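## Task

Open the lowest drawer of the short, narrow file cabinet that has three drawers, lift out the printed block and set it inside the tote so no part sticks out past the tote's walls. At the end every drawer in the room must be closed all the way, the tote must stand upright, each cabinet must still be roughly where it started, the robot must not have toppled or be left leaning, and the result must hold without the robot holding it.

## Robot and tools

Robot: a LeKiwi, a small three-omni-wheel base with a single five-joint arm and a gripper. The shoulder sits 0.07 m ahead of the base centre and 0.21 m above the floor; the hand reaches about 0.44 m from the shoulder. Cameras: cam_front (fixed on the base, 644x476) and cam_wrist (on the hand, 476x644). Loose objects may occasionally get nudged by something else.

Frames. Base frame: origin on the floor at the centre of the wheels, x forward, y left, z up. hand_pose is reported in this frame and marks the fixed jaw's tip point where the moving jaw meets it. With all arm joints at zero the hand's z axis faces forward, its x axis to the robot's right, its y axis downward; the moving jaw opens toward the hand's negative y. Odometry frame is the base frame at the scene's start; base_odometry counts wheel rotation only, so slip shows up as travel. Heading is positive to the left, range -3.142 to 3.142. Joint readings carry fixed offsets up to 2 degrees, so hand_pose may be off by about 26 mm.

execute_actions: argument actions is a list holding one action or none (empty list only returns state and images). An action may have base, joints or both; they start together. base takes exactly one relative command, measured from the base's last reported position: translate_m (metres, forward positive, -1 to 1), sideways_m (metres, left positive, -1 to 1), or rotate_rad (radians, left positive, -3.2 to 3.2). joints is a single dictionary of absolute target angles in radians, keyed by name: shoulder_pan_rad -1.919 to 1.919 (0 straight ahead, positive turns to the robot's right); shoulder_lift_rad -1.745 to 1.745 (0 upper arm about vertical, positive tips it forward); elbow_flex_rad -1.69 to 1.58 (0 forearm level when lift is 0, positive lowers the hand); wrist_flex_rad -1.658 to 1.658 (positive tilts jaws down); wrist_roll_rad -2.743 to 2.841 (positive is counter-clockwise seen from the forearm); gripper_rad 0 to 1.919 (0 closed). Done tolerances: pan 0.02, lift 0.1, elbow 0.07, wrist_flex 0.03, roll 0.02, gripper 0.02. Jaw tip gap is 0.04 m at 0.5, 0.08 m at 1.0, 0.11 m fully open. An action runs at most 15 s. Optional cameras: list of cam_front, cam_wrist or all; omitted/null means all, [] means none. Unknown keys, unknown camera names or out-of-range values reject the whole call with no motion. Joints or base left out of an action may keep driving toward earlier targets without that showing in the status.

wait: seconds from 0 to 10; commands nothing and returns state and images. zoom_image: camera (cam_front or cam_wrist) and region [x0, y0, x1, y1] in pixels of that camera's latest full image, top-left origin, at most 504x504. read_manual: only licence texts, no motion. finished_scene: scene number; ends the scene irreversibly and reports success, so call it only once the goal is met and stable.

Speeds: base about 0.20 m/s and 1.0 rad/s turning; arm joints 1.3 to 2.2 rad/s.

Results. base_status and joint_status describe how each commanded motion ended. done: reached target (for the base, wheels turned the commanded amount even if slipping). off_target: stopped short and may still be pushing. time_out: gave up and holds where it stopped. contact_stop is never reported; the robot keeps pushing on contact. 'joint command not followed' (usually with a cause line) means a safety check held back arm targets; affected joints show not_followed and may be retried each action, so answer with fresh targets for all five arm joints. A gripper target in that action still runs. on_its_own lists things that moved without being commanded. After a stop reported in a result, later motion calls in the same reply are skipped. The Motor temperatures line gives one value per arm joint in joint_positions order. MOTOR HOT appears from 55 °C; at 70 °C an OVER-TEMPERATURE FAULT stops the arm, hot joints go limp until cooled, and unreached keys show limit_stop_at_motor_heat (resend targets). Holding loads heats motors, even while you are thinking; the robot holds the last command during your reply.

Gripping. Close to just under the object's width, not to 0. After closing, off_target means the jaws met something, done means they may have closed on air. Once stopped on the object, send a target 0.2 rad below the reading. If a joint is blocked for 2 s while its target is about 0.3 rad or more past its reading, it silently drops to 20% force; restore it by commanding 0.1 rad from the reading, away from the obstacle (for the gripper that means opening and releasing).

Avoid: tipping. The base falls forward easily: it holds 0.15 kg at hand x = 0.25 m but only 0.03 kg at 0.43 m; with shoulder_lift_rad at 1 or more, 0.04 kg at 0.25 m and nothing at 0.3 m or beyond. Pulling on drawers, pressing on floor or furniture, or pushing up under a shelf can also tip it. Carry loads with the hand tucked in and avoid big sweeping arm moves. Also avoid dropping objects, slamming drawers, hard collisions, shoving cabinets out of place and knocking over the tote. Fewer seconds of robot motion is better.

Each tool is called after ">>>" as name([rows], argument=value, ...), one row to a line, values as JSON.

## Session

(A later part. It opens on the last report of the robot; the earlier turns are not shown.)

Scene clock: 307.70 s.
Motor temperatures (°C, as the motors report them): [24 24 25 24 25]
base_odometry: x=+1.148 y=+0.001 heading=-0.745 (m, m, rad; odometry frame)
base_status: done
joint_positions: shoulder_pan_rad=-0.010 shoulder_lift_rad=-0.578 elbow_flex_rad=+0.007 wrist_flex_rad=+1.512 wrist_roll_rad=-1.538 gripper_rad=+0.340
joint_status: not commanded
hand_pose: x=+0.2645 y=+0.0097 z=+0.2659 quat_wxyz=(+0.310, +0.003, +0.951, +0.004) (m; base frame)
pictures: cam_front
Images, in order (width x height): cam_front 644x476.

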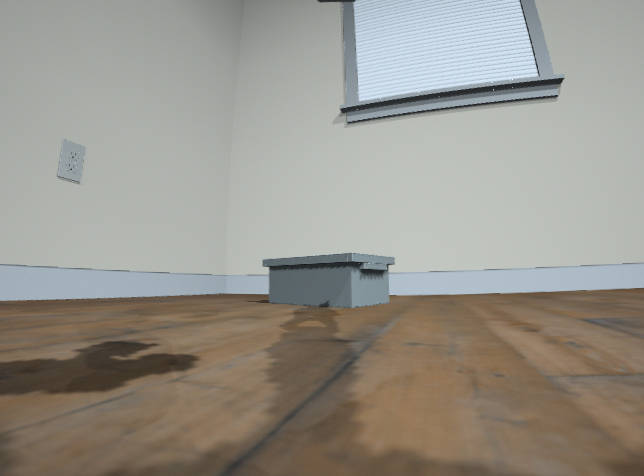

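>>> execute_actions([
  {"base":{"translate_m":0.5}},
])

Scene clock: 316.40 s.
Motor temperatures (°C, as the motors report them): [24 24 25 24 25]
base_odometry: x=+1.515 y=-0.337 heading=-0.745 (m, m, rad; odometry frame)
base_status: done
joint_positions: shoulder_pan_rad=-0.010 shoulder_lift_rad=-0.578 elbow_flex_rad=+0.007 wrist_flex_rad=+1.512 wrist_roll_rad=-1.538 gripper_rad=+0.340
joint_status: not commanded
hand_pose: x=+0.2645 y=+0.0097 z=+0.2659 quat_wxyz=(+0.310, +0.003, +0.951, +0.004) (m; base frame)
pictures: cam_front, cam_wrist
camera_calibration (this result's frames):
cam_wrist: T_world_to_cam=[[-0.0351901, -0.99854, -0.0409789, 0.0277876], [-0.994685, 0.0389655, -0.0953049, 0.305689], [0.0967625, 0.0374073, -0.994604, 0.307318], [0, 0, 0, 1]] pos_world=[0.275306, 0.00433973, 0.335932]
Images, in order (width x height): cam_front 644x476, cam_wrist 476x644.

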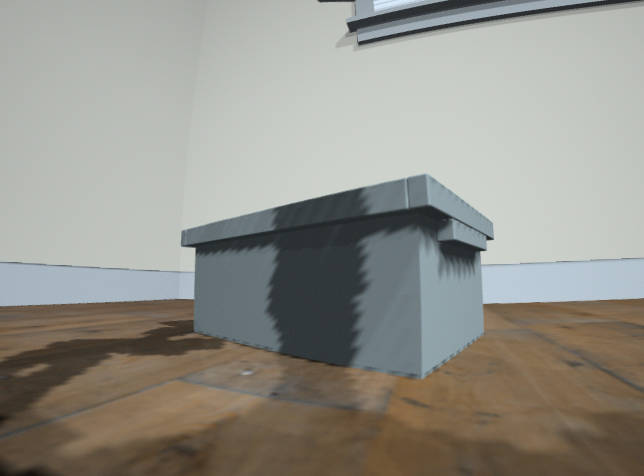

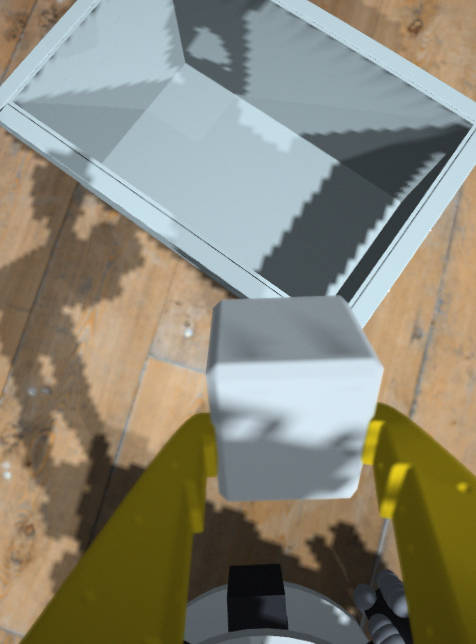

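>>> execute_actions([
  {"base":{"translate_m":0.12},"joints":{"shoulder_lift_rad":-0.2,"elbow_flex_rad":-0.3}},
], cameras=[])

>>> execute_actions([
  {"joints":{"shoulder_lift_rad":0.5,"elbow_flex_rad":-0.55,"wrist_flex_rad":1.55}},
])

Scene clock: 341.93 s.
Motor temperatures (°C, as the motors report them): [24 24 25 24 25]
base_odometry: x=+1.603 y=-0.418 heading=-0.745 (m, m, rad; odometry frame)
base_status: done
joint_positions: shoulder_pan_rad=-0.010 shoulder_lift_rad=-0.194 elbow_flex_rad=-0.268 wrist_flex_rad=+1.512 wrist_roll_rad=-1.538 gripper_rad=+0.340
joint_status: all done
hand_pose: x=+0.3013 y=+0.0101 z=+0.2502 quat_wxyz=(+0.257, +0.003, +0.966, +0.003) (m; base frame)
pictures: none
No camera images: the call's "cameras" was empty. Leave "cameras" out to get every camera's image.

Scene clock: 342.90 s.
Motor temperatures (°C, as the motors report them): [24 24 25 24 25]
base_odometry: x=+1.603 y=-0.418 heading=-0.745 (m, m, rad; odometry frame)
base_status: not commanded
joint_positions: shoulder_pan_rad=-0.010 shoulder_lift_rad=+0.518 elbow_flex_rad=-0.516 wrist_flex_rad=+1.544 wrist_roll_rad=-1.536 gripper_rad=+0.340
joint_status: all done
hand_pose: x=+0.3162 y=+0.0103 z=+0.1374 quat_wxyz=(+0.013, +0.002, +1.000, +0.000) (m; base frame)
pictures: cam_front, cam_wrist
camera_calibration (this result's frames):
cam_wrist: T_world_to_cam=[[-0.0489148, -0.998772, -0.0079234, 0.0246649], [-0.872781, 0.0388845, 0.486561, 0.226388], [-0.485656, 0.0307155, -0.87361, 0.342034], [0, 0, 0, 1]] pos_world=[0.364904, 0.00532589, 0.188849]
Images, in order (width x height): cam_front 644x476, cam_wrist 476x644.

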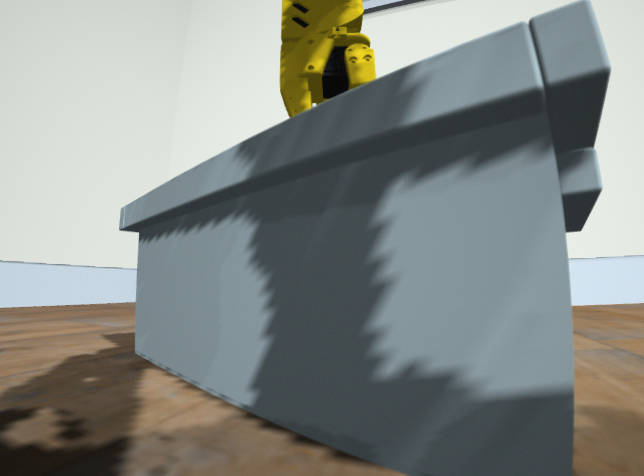

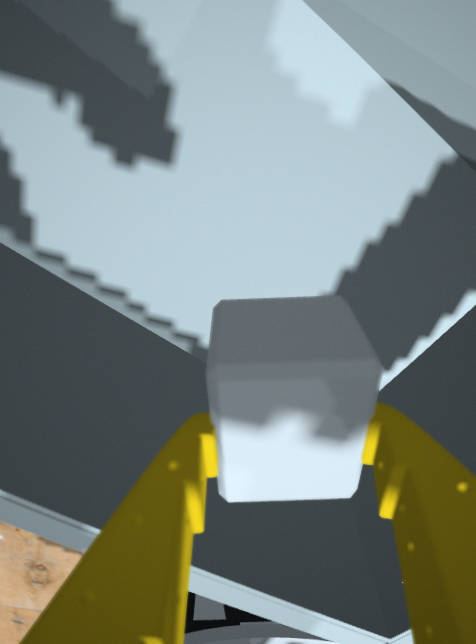

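Inside. Lower and release.

>>> execute_actions([
  {"joints":{"shoulder_lift_rad":0.85,"elbow_flex_rad":-0.62,"wrist_flex_rad":1.35}},
], cameras=["cam_wrist"])

>>> execute_actions([
  {"joints":{"gripper_rad":0.6}},
], cameras=["cam_wrist"])

>>> execute_actions([
  {"joints":{"shoulder_lift_rad":-0.2,"elbow_flex_rad":-0.3,"wrist_flex_rad":1.5}},
], cameras=["cam_wrist"])

Scene clock: 352.23 s.
Motor temperatures (°C, as the motors report them): [24 24 25 24 25]
base_odometry: x=+1.603 y=-0.418 heading=-0.745 (m, m, rad; odometry frame)
base_status: not commanded
joint_positions: shoulder_pan_rad=-0.010 shoulder_lift_rad=+0.872 elbow_flex_rad=-0.590 wrist_flex_rad=+1.358 wrist_roll_rad=-1.536 gripper_rad=+0.340
joint_status: all done
hand_pose: x=+0.3212 y=+0.0103 z=+0.0672 quat_wxyz=(-0.035, +0.002, +0.999, +0.000) (m; base frame)
pictures: cam_wrist
camera_calibration (this result's frames):
cam_wrist: T_world_to_cam=[[-0.0494004, -0.998776, -0.00227974, 0.0241813], [-0.822635, 0.0393936, 0.567203, 0.243388], [-0.566419, 0.0298954, -0.823575, 0.30572], [0, 0, 0, 1]] pos_world=[0.37458, 0.00542413, 0.113788]
Images, in order (width x height): cam_wrist 476x644.

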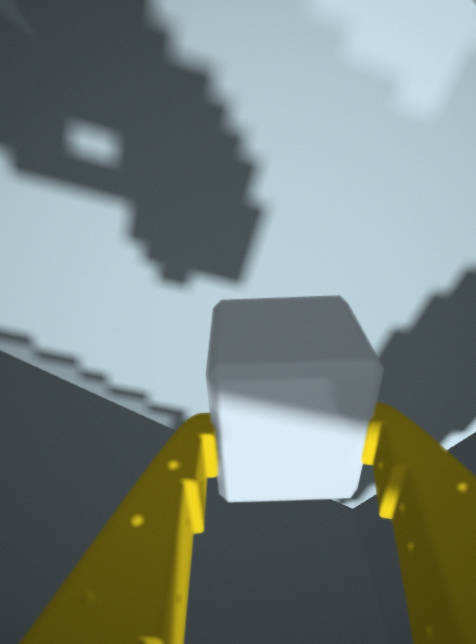

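Scene clock: 353.00 s.
Motor temperatures (°C, as the motors report them): [24 24 25 24 25]
base_odometry: x=+1.603 y=-0.418 heading=-0.745 (m, m, rad; odometry frame)
base_status: not commanded
joint_positions: shoulder_pan_rad=-0.010 shoulder_lift_rad=+0.872 elbow_flex_rad=-0.591 wrist_flex_rad=+1.358 wrist_roll_rad=-1.536 gripper_rad=+0.587
joint_status: all done
hand_pose: x=+0.3215 y=+0.0103 z=+0.0674 quat_wxyz=(-0.034, +0.002, +0.999, +0.000) (m; base frame)
pictures: cam_wrist
camera_calibration (this result's frames):
cam_wrist: T_world_to_cam=[[-0.0493968, -0.998776, -0.00237106, 0.0242043], [-0.823504, 0.0393848, 0.565941, 0.243891], [-0.565155, 0.0299083, -0.824442, 0.305691], [0, 0, 0, 1]] pos_world=[0.374803, 0.0054264, 0.114054]
Images, in order (width x height): cam_wrist 476x644.

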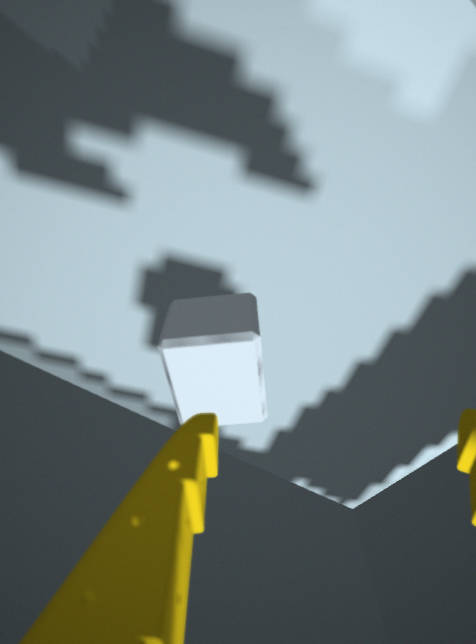

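Scene clock: 354.20 s.
Motor temperatures (°C, as the motors report them): [24 24 25 24 25]
base_odometry: x=+1.603 y=-0.418 heading=-0.745 (m, m, rad; odometry frame)
base_status: not commanded
joint_positions: shoulder_pan_rad=-0.010 shoulder_lift_rad=-0.163 elbow_flex_rad=-0.295 wrist_flex_rad=+1.495 wrist_roll_rad=-1.536 gripper_rad=+0.588
joint_status: all done
hand_pose: x=+0.3070 y=+0.0102 z=+0.2507 quat_wxyz=(+0.264, +0.002, +0.964, +0.003) (m; base frame)
pictures: cam_wrist
camera_calibration (this result's frames):
cam_wrist: T_world_to_cam=[[-0.0375583, -0.998656, -0.0357091, 0.0284968], [-0.999293, 0.0375999, -0.000495632, 0.324145], [0.00183762, 0.0356652, -0.999362, 0.318408], [0, 0, 0, 1]] pos_world=[0.324401, 0.00491465, 0.319383]
Images, in order (width x height): cam_wrist 476x644.

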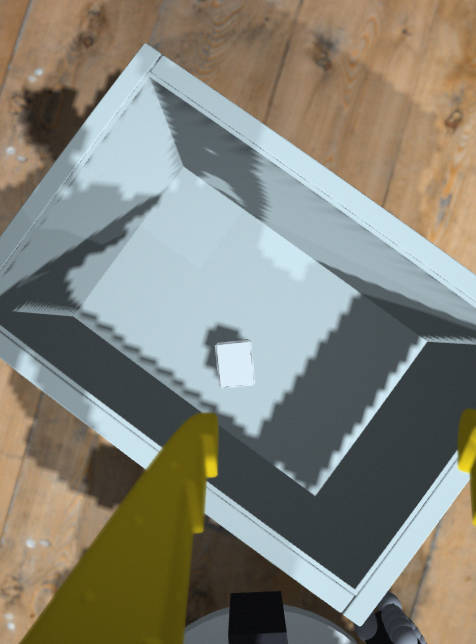

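>>> execute_actions([
  {"base":{"translate_m":-1.0}},
], cameras=[])

>>> execute_actions([
  {"base":{"translate_m":-0.6},"joints":{"shoulder_pan_rad":0,"shoulder_lift_rad":0.17,"elbow_flex_rad":1.34,"wrist_flex_rad":-1.08,"wrist_roll_rad":0,"gripper_rad":0.7}},
], cameras=[])

>>> execute_actions([
  {"base":{"rotate_rad":1.302}},
])

Scene clock: 373.80 s.
Motor temperatures (°C, as the motors report them): [24 24 25 24 25]
base_odometry: x=+0.868 y=+0.259 heading=-0.745 (m, m, rad; odometry frame)
base_status: done
joint_positions: shoulder_pan_rad=-0.010 shoulder_lift_rad=-0.165 elbow_flex_rad=-0.294 wrist_flex_rad=+1.495 wrist_roll_rad=-1.536 gripper_rad=+0.588
joint_status: not commanded
hand_pose: x=+0.3068 y=+0.0102 z=+0.2507 quat_wxyz=(+0.264, +0.002, +0.964, +0.003) (m; base frame)
pictures: none
No camera images: the call's "cameras" was empty. Leave "cameras" out to get every camera's image.

Scene clock: 377.77 s.
Motor temperatures (°C, as the motors report them): [24 24 25 24 25]
base_odometry: x=+0.427 y=+0.666 heading=-0.745 (m, m, rad; odometry frame)
base_status: done
joint_positions: shoulder_pan_rad=-0.010 shoulder_lift_rad=+0.180 elbow_flex_rad=+1.340 wrist_flex_rad=-1.064 wrist_roll_rad=-0.007 gripper_rad=+0.688
joint_status: all done
hand_pose: x=+0.2977 y=+0.0024 z=+0.1023 quat_wxyz=(+0.386, -0.586, +0.614, -0.361) (m; base frame)
pictures: none
No camera images: the call's "cameras" was empty. Leave "cameras" out to get every camera's image.

Scene clock: 380.03 s.
Motor temperatures (°C, as the motors report them): [24 24 25 24 25]
base_odometry: x=+0.427 y=+0.666 heading=+0.554 (m, m, rad; odometry frame)
base_status: done
joint_positions: shoulder_pan_rad=-0.010 shoulder_lift_rad=+0.180 elbow_flex_rad=+1.340 wrist_flex_rad=-1.064 wrist_roll_rad=-0.007 gripper_rad=+0.688
joint_status: not commanded
hand_pose: x=+0.2977 y=+0.0024 z=+0.1023 quat_wxyz=(+0.386, -0.586, +0.614, -0.361) (m; base frame)
pictures: cam_front, cam_wrist
camera_calibration (this result's frames):
cam_wrist: T_world_to_cam=[[0.445138, -0.0960016, 0.890301, -0.22556], [-0.484497, -0.861959, 0.149296, 0.148678], [0.75307, -0.497805, -0.430203, -0.110247], [0, 0, 0, 1]] pos_world=[0.255463, 0.0516183, 0.131191]
Images, in order (width x height): cam_front 644x476, cam_wrist 476x644.

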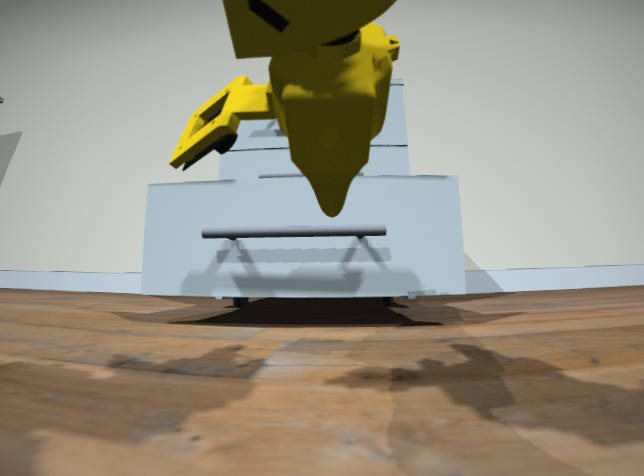

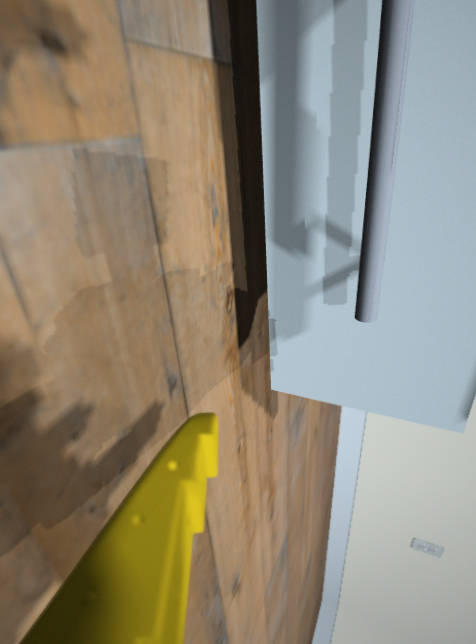

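>>> execute_actions([
  {"base":{"sideways_m":0.03}},
], cameras=[])

>>> execute_actions([
  {"base":{"translate_m":0.19}},
])

Scene clock: 392.73 s.
Motor temperatures (°C, as the motors report them): [24 24 25 24 25]
base_odometry: x=+0.412 y=+0.691 heading=+0.552 (m, m, rad; odometry frame)
base_status: done
joint_positions: shoulder_pan_rad=-0.010 shoulder_lift_rad=+0.180 elbow_flex_rad=+1.340 wrist_flex_rad=-1.064 wrist_roll_rad=-0.007 gripper_rad=+0.688
joint_status: not commanded
hand_pose: x=+0.2977 y=+0.0024 z=+0.1023 quat_wxyz=(+0.386, -0.586, +0.614, -0.361) (m; base frame)
pictures: none
No camera images: the call's "cameras" was empty. Leave "cameras" out to get every camera's image.

Scene clock: 394.63 s.
Motor temperatures (°C, as the motors report them): [24 24 25 24 25]
base_odometry: x=+0.573 y=+0.790 heading=+0.552 (m, m, rad; odometry frame)
base_status: done
joint_positions: shoulder_pan_rad=-0.009 shoulder_lift_rad=+0.182 elbow_flex_rad=+1.355 wrist_flex_rad=-1.068 wrist_roll_rad=-0.006 gripper_rad=+0.692
joint_status: not commanded
hand_pose: x=+0.2947 y=+0.0020 z=+0.1004 quat_wxyz=(+0.382, -0.589, +0.616, -0.358) (m; base frame)
pictures: cam_front, cam_wrist
camera_calibration (this result's frames):
cam_wrist: T_world_to_cam=[[0.455938, -0.0950636, 0.88492, -0.225115], [-0.483354, -0.86132, 0.156511, 0.146085], [0.747321, -0.499089, -0.438658, -0.106435], [0, 0, 0, 1]] pos_world=[0.252791, 0.0513048, 0.129656]
Images, in order (width x height): cam_front 644x476, cam_wrist 476x644.

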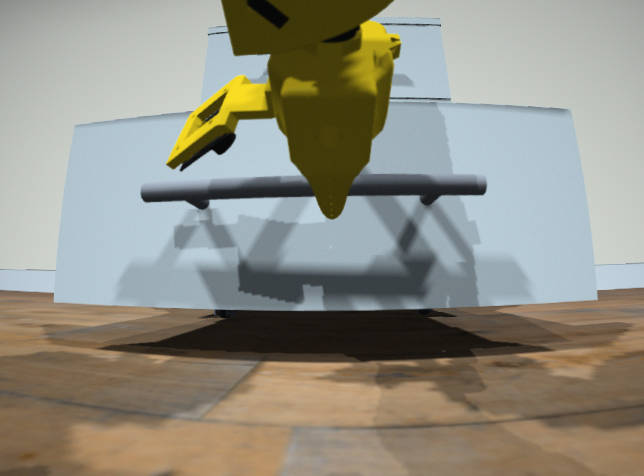

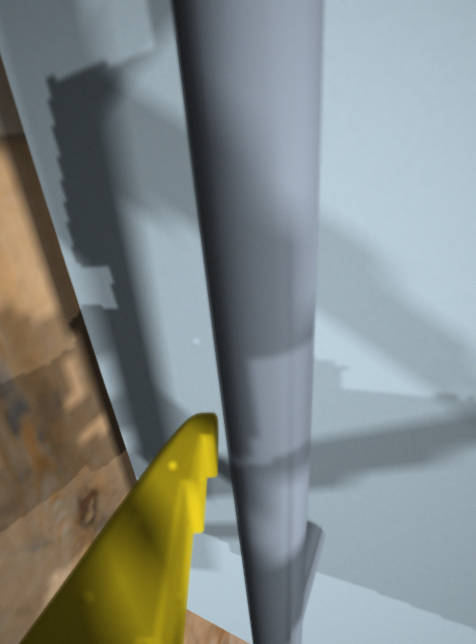

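>>> execute_actions([
  {"joints":{"gripper_rad":0.0}},
], cameras=[])

>>> execute_actions([
  {"base":{"translate_m":0.245}},
])

Scene clock: 401.87 s.
Motor temperatures (°C, as the motors report them): [24 24 25 24 25]
base_odometry: x=+0.573 y=+0.790 heading=+0.552 (m, m, rad; odometry frame)
base_status: not commanded
joint_positions: shoulder_pan_rad=-0.009 shoulder_lift_rad=+0.177 elbow_flex_rad=+1.343 wrist_flex_rad=-1.075 wrist_roll_rad=-0.003 gripper_rad=+0.074
joint_status: gripper_rad off_target (ended at +0.074, target +0.000)
hand_pose: x=+0.2983 y=+0.0020 z=+0.1040 quat_wxyz=(+0.388, -0.585, +0.611, -0.366) (m; base frame)
pictures: none
No camera images: the call's "cameras" was empty. Leave "cameras" out to get every camera's image.

Scene clock: 404.07 s.
Motor temperatures (°C, as the motors report them): [24 24 25 24 25]
base_odometry: x=+0.782 y=+0.918 heading=+0.551 (m, m, rad; odometry frame)
base_status: done
joint_positions: shoulder_pan_rad=-0.006 shoulder_lift_rad=+0.177 elbow_flex_rad=+1.334 wrist_flex_rad=-1.076 wrist_roll_rad=-0.001 gripper_rad=+0.073
joint_status: not commanded
hand_pose: x=+0.3003 y=+0.0013 z=+0.1056 quat_wxyz=(+0.391, -0.583, +0.609, -0.370) (m; base frame)
pictures: cam_front, cam_wrist
camera_calibration (this result's frames):
cam_wrist: T_world_to_cam=[[0.425689, -0.0920479, 0.900176, -0.224949], [-0.489332, -0.86022, 0.143441, 0.150549], [0.761146, -0.501546, -0.411228, -0.115726], [0, 0, 0, 1]] pos_world=[0.257511, 0.0507571, 0.133309]
Images, in order (width x height): cam_front 644x476, cam_wrist 476x644.

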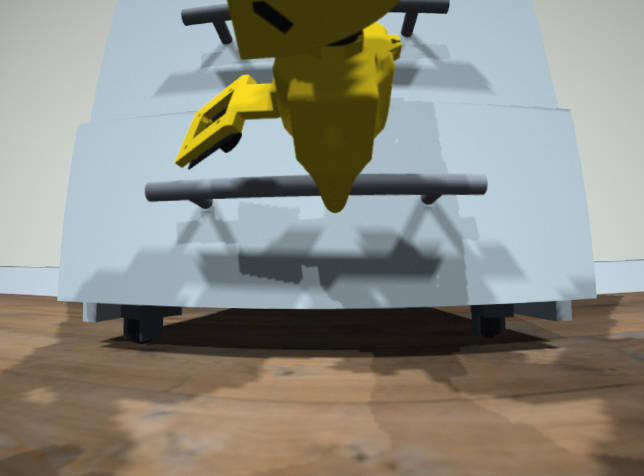

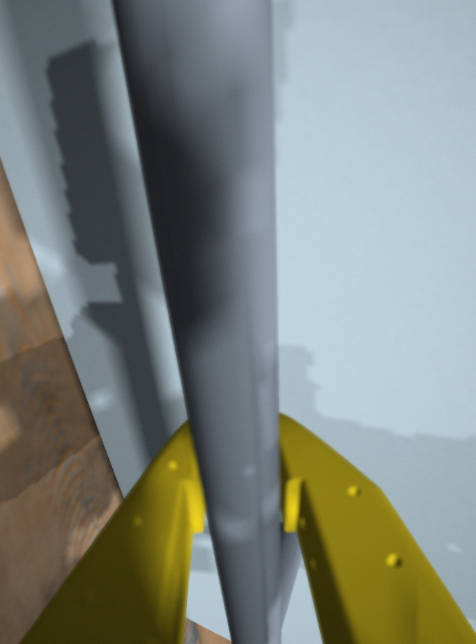

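Nearly closed; push the rest.

>>> execute_actions([
  {"base":{"translate_m":0.025}},
])

Scene clock: 420.33 s.
Motor temperatures (°C, as the motors report them): [24 24 25 24 25]
base_odometry: x=+0.802 y=+0.931 heading=+0.552 (m, m, rad; odometry frame)
base_status: done
joint_positions: shoulder_pan_rad=-0.006 shoulder_lift_rad=+0.177 elbow_flex_rad=+1.351 wrist_flex_rad=-1.076 wrist_roll_rad=-0.001 gripper_rad=+0.073
joint_status: not commanded
hand_pose: x=+0.2968 y=+0.0013 z=+0.1030 quat_wxyz=(+0.386, -0.586, +0.612, -0.365) (m; base frame)
pictures: cam_front, cam_wrist
camera_calibration (this result's frames):
cam_wrist: T_world_to_cam=[[0.440817, -0.091964, 0.892873, -0.224841], [-0.486842, -0.860206, 0.151757, 0.14757], [0.754099, -0.501585, -0.423965, -0.110696], [0, 0, 0, 1]] pos_world=[0.254433, 0.05074, 0.131429]
Images, in order (width x height): cam_front 644x476, cam_wrist 476x644.

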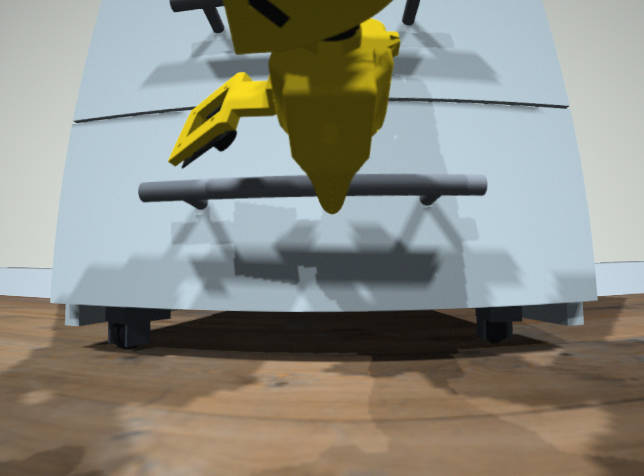

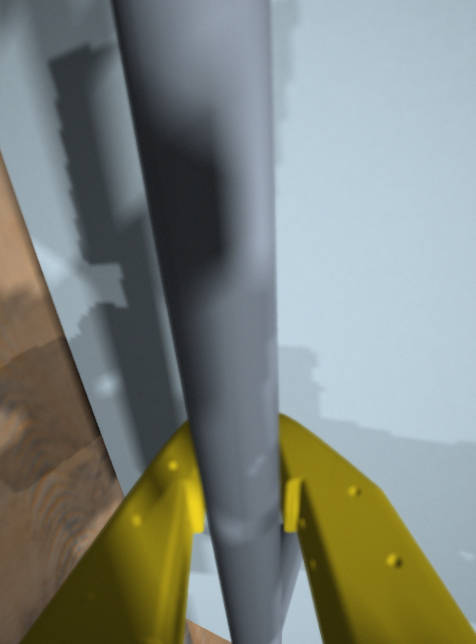

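>>> execute_actions([
  {"base":{"translate_m":0.008}},
], cameras=[])

>>> execute_actions([
  {"joints":{"gripper_rad":0.7}},
], cameras=[])

>>> execute_actions([
  {"base":{"translate_m":-0.25}},
], cameras=[])

>>> execute_actions([
  {"base":{"sideways_m":-0.35},"joints":{"shoulder_lift_rad":-1.0,"elbow_flex_rad":0.3,"wrist_flex_rad":0.9,"wrist_roll_rad":-1.53}},
])

Scene clock: 434.03 s.
Motor temperatures (°C, as the motors report them): [24 24 25 24 25]
base_odometry: x=+0.808 y=+0.935 heading=+0.553 (m, m, rad; odometry frame)
base_status: done
joint_positions: shoulder_pan_rad=-0.006 shoulder_lift_rad=+0.177 elbow_flex_rad=+1.351 wrist_flex_rad=-1.076 wrist_roll_rad=-0.001 gripper_rad=+0.073
joint_status: not commanded
hand_pose: x=+0.2968 y=+0.0013 z=+0.1030 quat_wxyz=(+0.386, -0.586, +0.612, -0.365) (m; base frame)
pictures: none
No camera images: the call's "cameras" was empty. Leave "cameras" out to get every camera's image.

Scene clock: 434.93 s.
Motor temperatures (°C, as the motors report them): [24 24 25 24 25]
base_odometry: x=+0.808 y=+0.935 heading=+0.552 (m, m, rad; odometry frame)
base_status: not commanded
joint_positions: shoulder_pan_rad=-0.006 shoulder_lift_rad=+0.188 elbow_flex_rad=+1.362 wrist_flex_rad=-1.076 wrist_roll_rad=-0.001 gripper_rad=+0.681
joint_status: all done
hand_pose: x=+0.2933 y=+0.0012 z=+0.0993 quat_wxyz=(+0.379, -0.590, +0.616, -0.359) (m; base frame)
pictures: none
No camera images: the call's "cameras" was empty. Leave "cameras" out to get every camera's image.

Scene clock: 437.17 s.
Motor temperatures (°C, as the motors report them): [24 24 25 24 25]
base_odometry: x=+0.596 y=+0.804 heading=+0.552 (m, m, rad; odometry frame)
base_status: done
joint_positions: shoulder_pan_rad=-0.006 shoulder_lift_rad=+0.188 elbow_flex_rad=+1.355 wrist_flex_rad=-1.076 wrist_roll_rad=-0.001 gripper_rad=+0.688
joint_status: not commanded
hand_pose: x=+0.2946 y=+0.0012 z=+0.1002 quat_wxyz=(+0.381, -0.589, +0.615, -0.360) (m; base frame)
pictures: none
No camera images: the call's "cameras" was empty. Leave "cameras" out to get every camera's image.

Scene clock: 439.90 s.
Motor temperatures (°C, as the motors report them): [24 24 25 24 25]
base_odometry: x=+0.780 y=+0.507 heading=+0.554 (m, m, rad; odometry frame)
base_status: done
joint_positions: shoulder_pan_rad=-0.006 shoulder_lift_rad=-0.989 elbow_flex_rad=+0.326 wrist_flex_rad=+0.897 wrist_roll_rad=-1.523 gripper_rad=+0.689
joint_status: all done
hand_pose: x=+0.2780 y=+0.0089 z=+0.3438 quat_wxyz=(+0.620, -0.002, +0.785, +0.002) (m; base frame)
pictures: cam_front, cam_wrist
camera_calibration (this result's frames):
cam_wrist: T_world_to_cam=[[0.00126069, -0.998954, -0.0456994, 0.0221138], [-0.694248, 0.0320172, -0.719023, 0.457579], [0.719735, 0.0326332, -0.693482, 0.106863], [0, 0, 0, 1]] pos_world=[0.240733, 0.00395304, 0.404128]
Images, in order (width x height): cam_front 644x476, cam_wrist 476x644.

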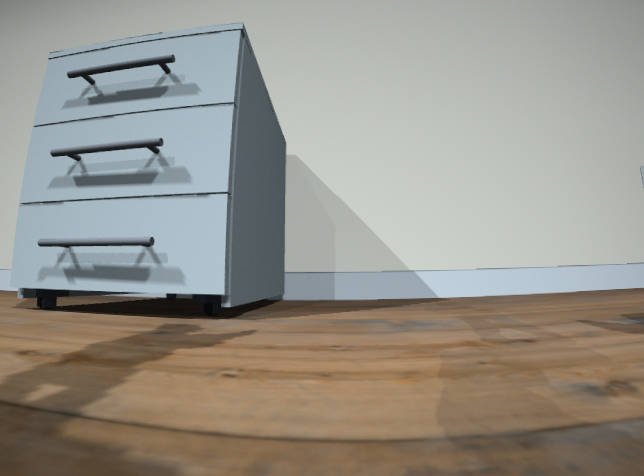

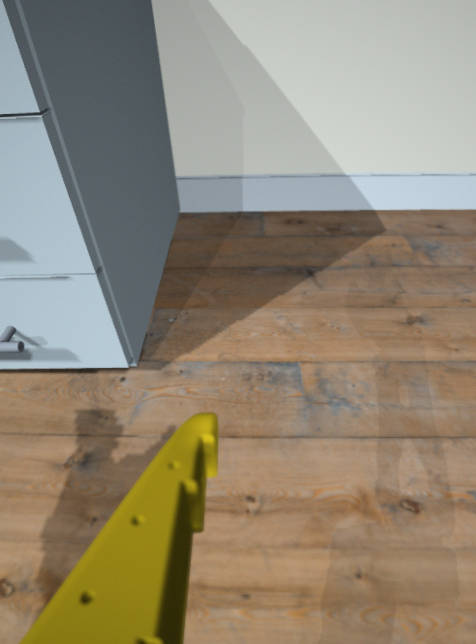

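>>> finished_scene(scene=1)

The scene is finished: the task was done.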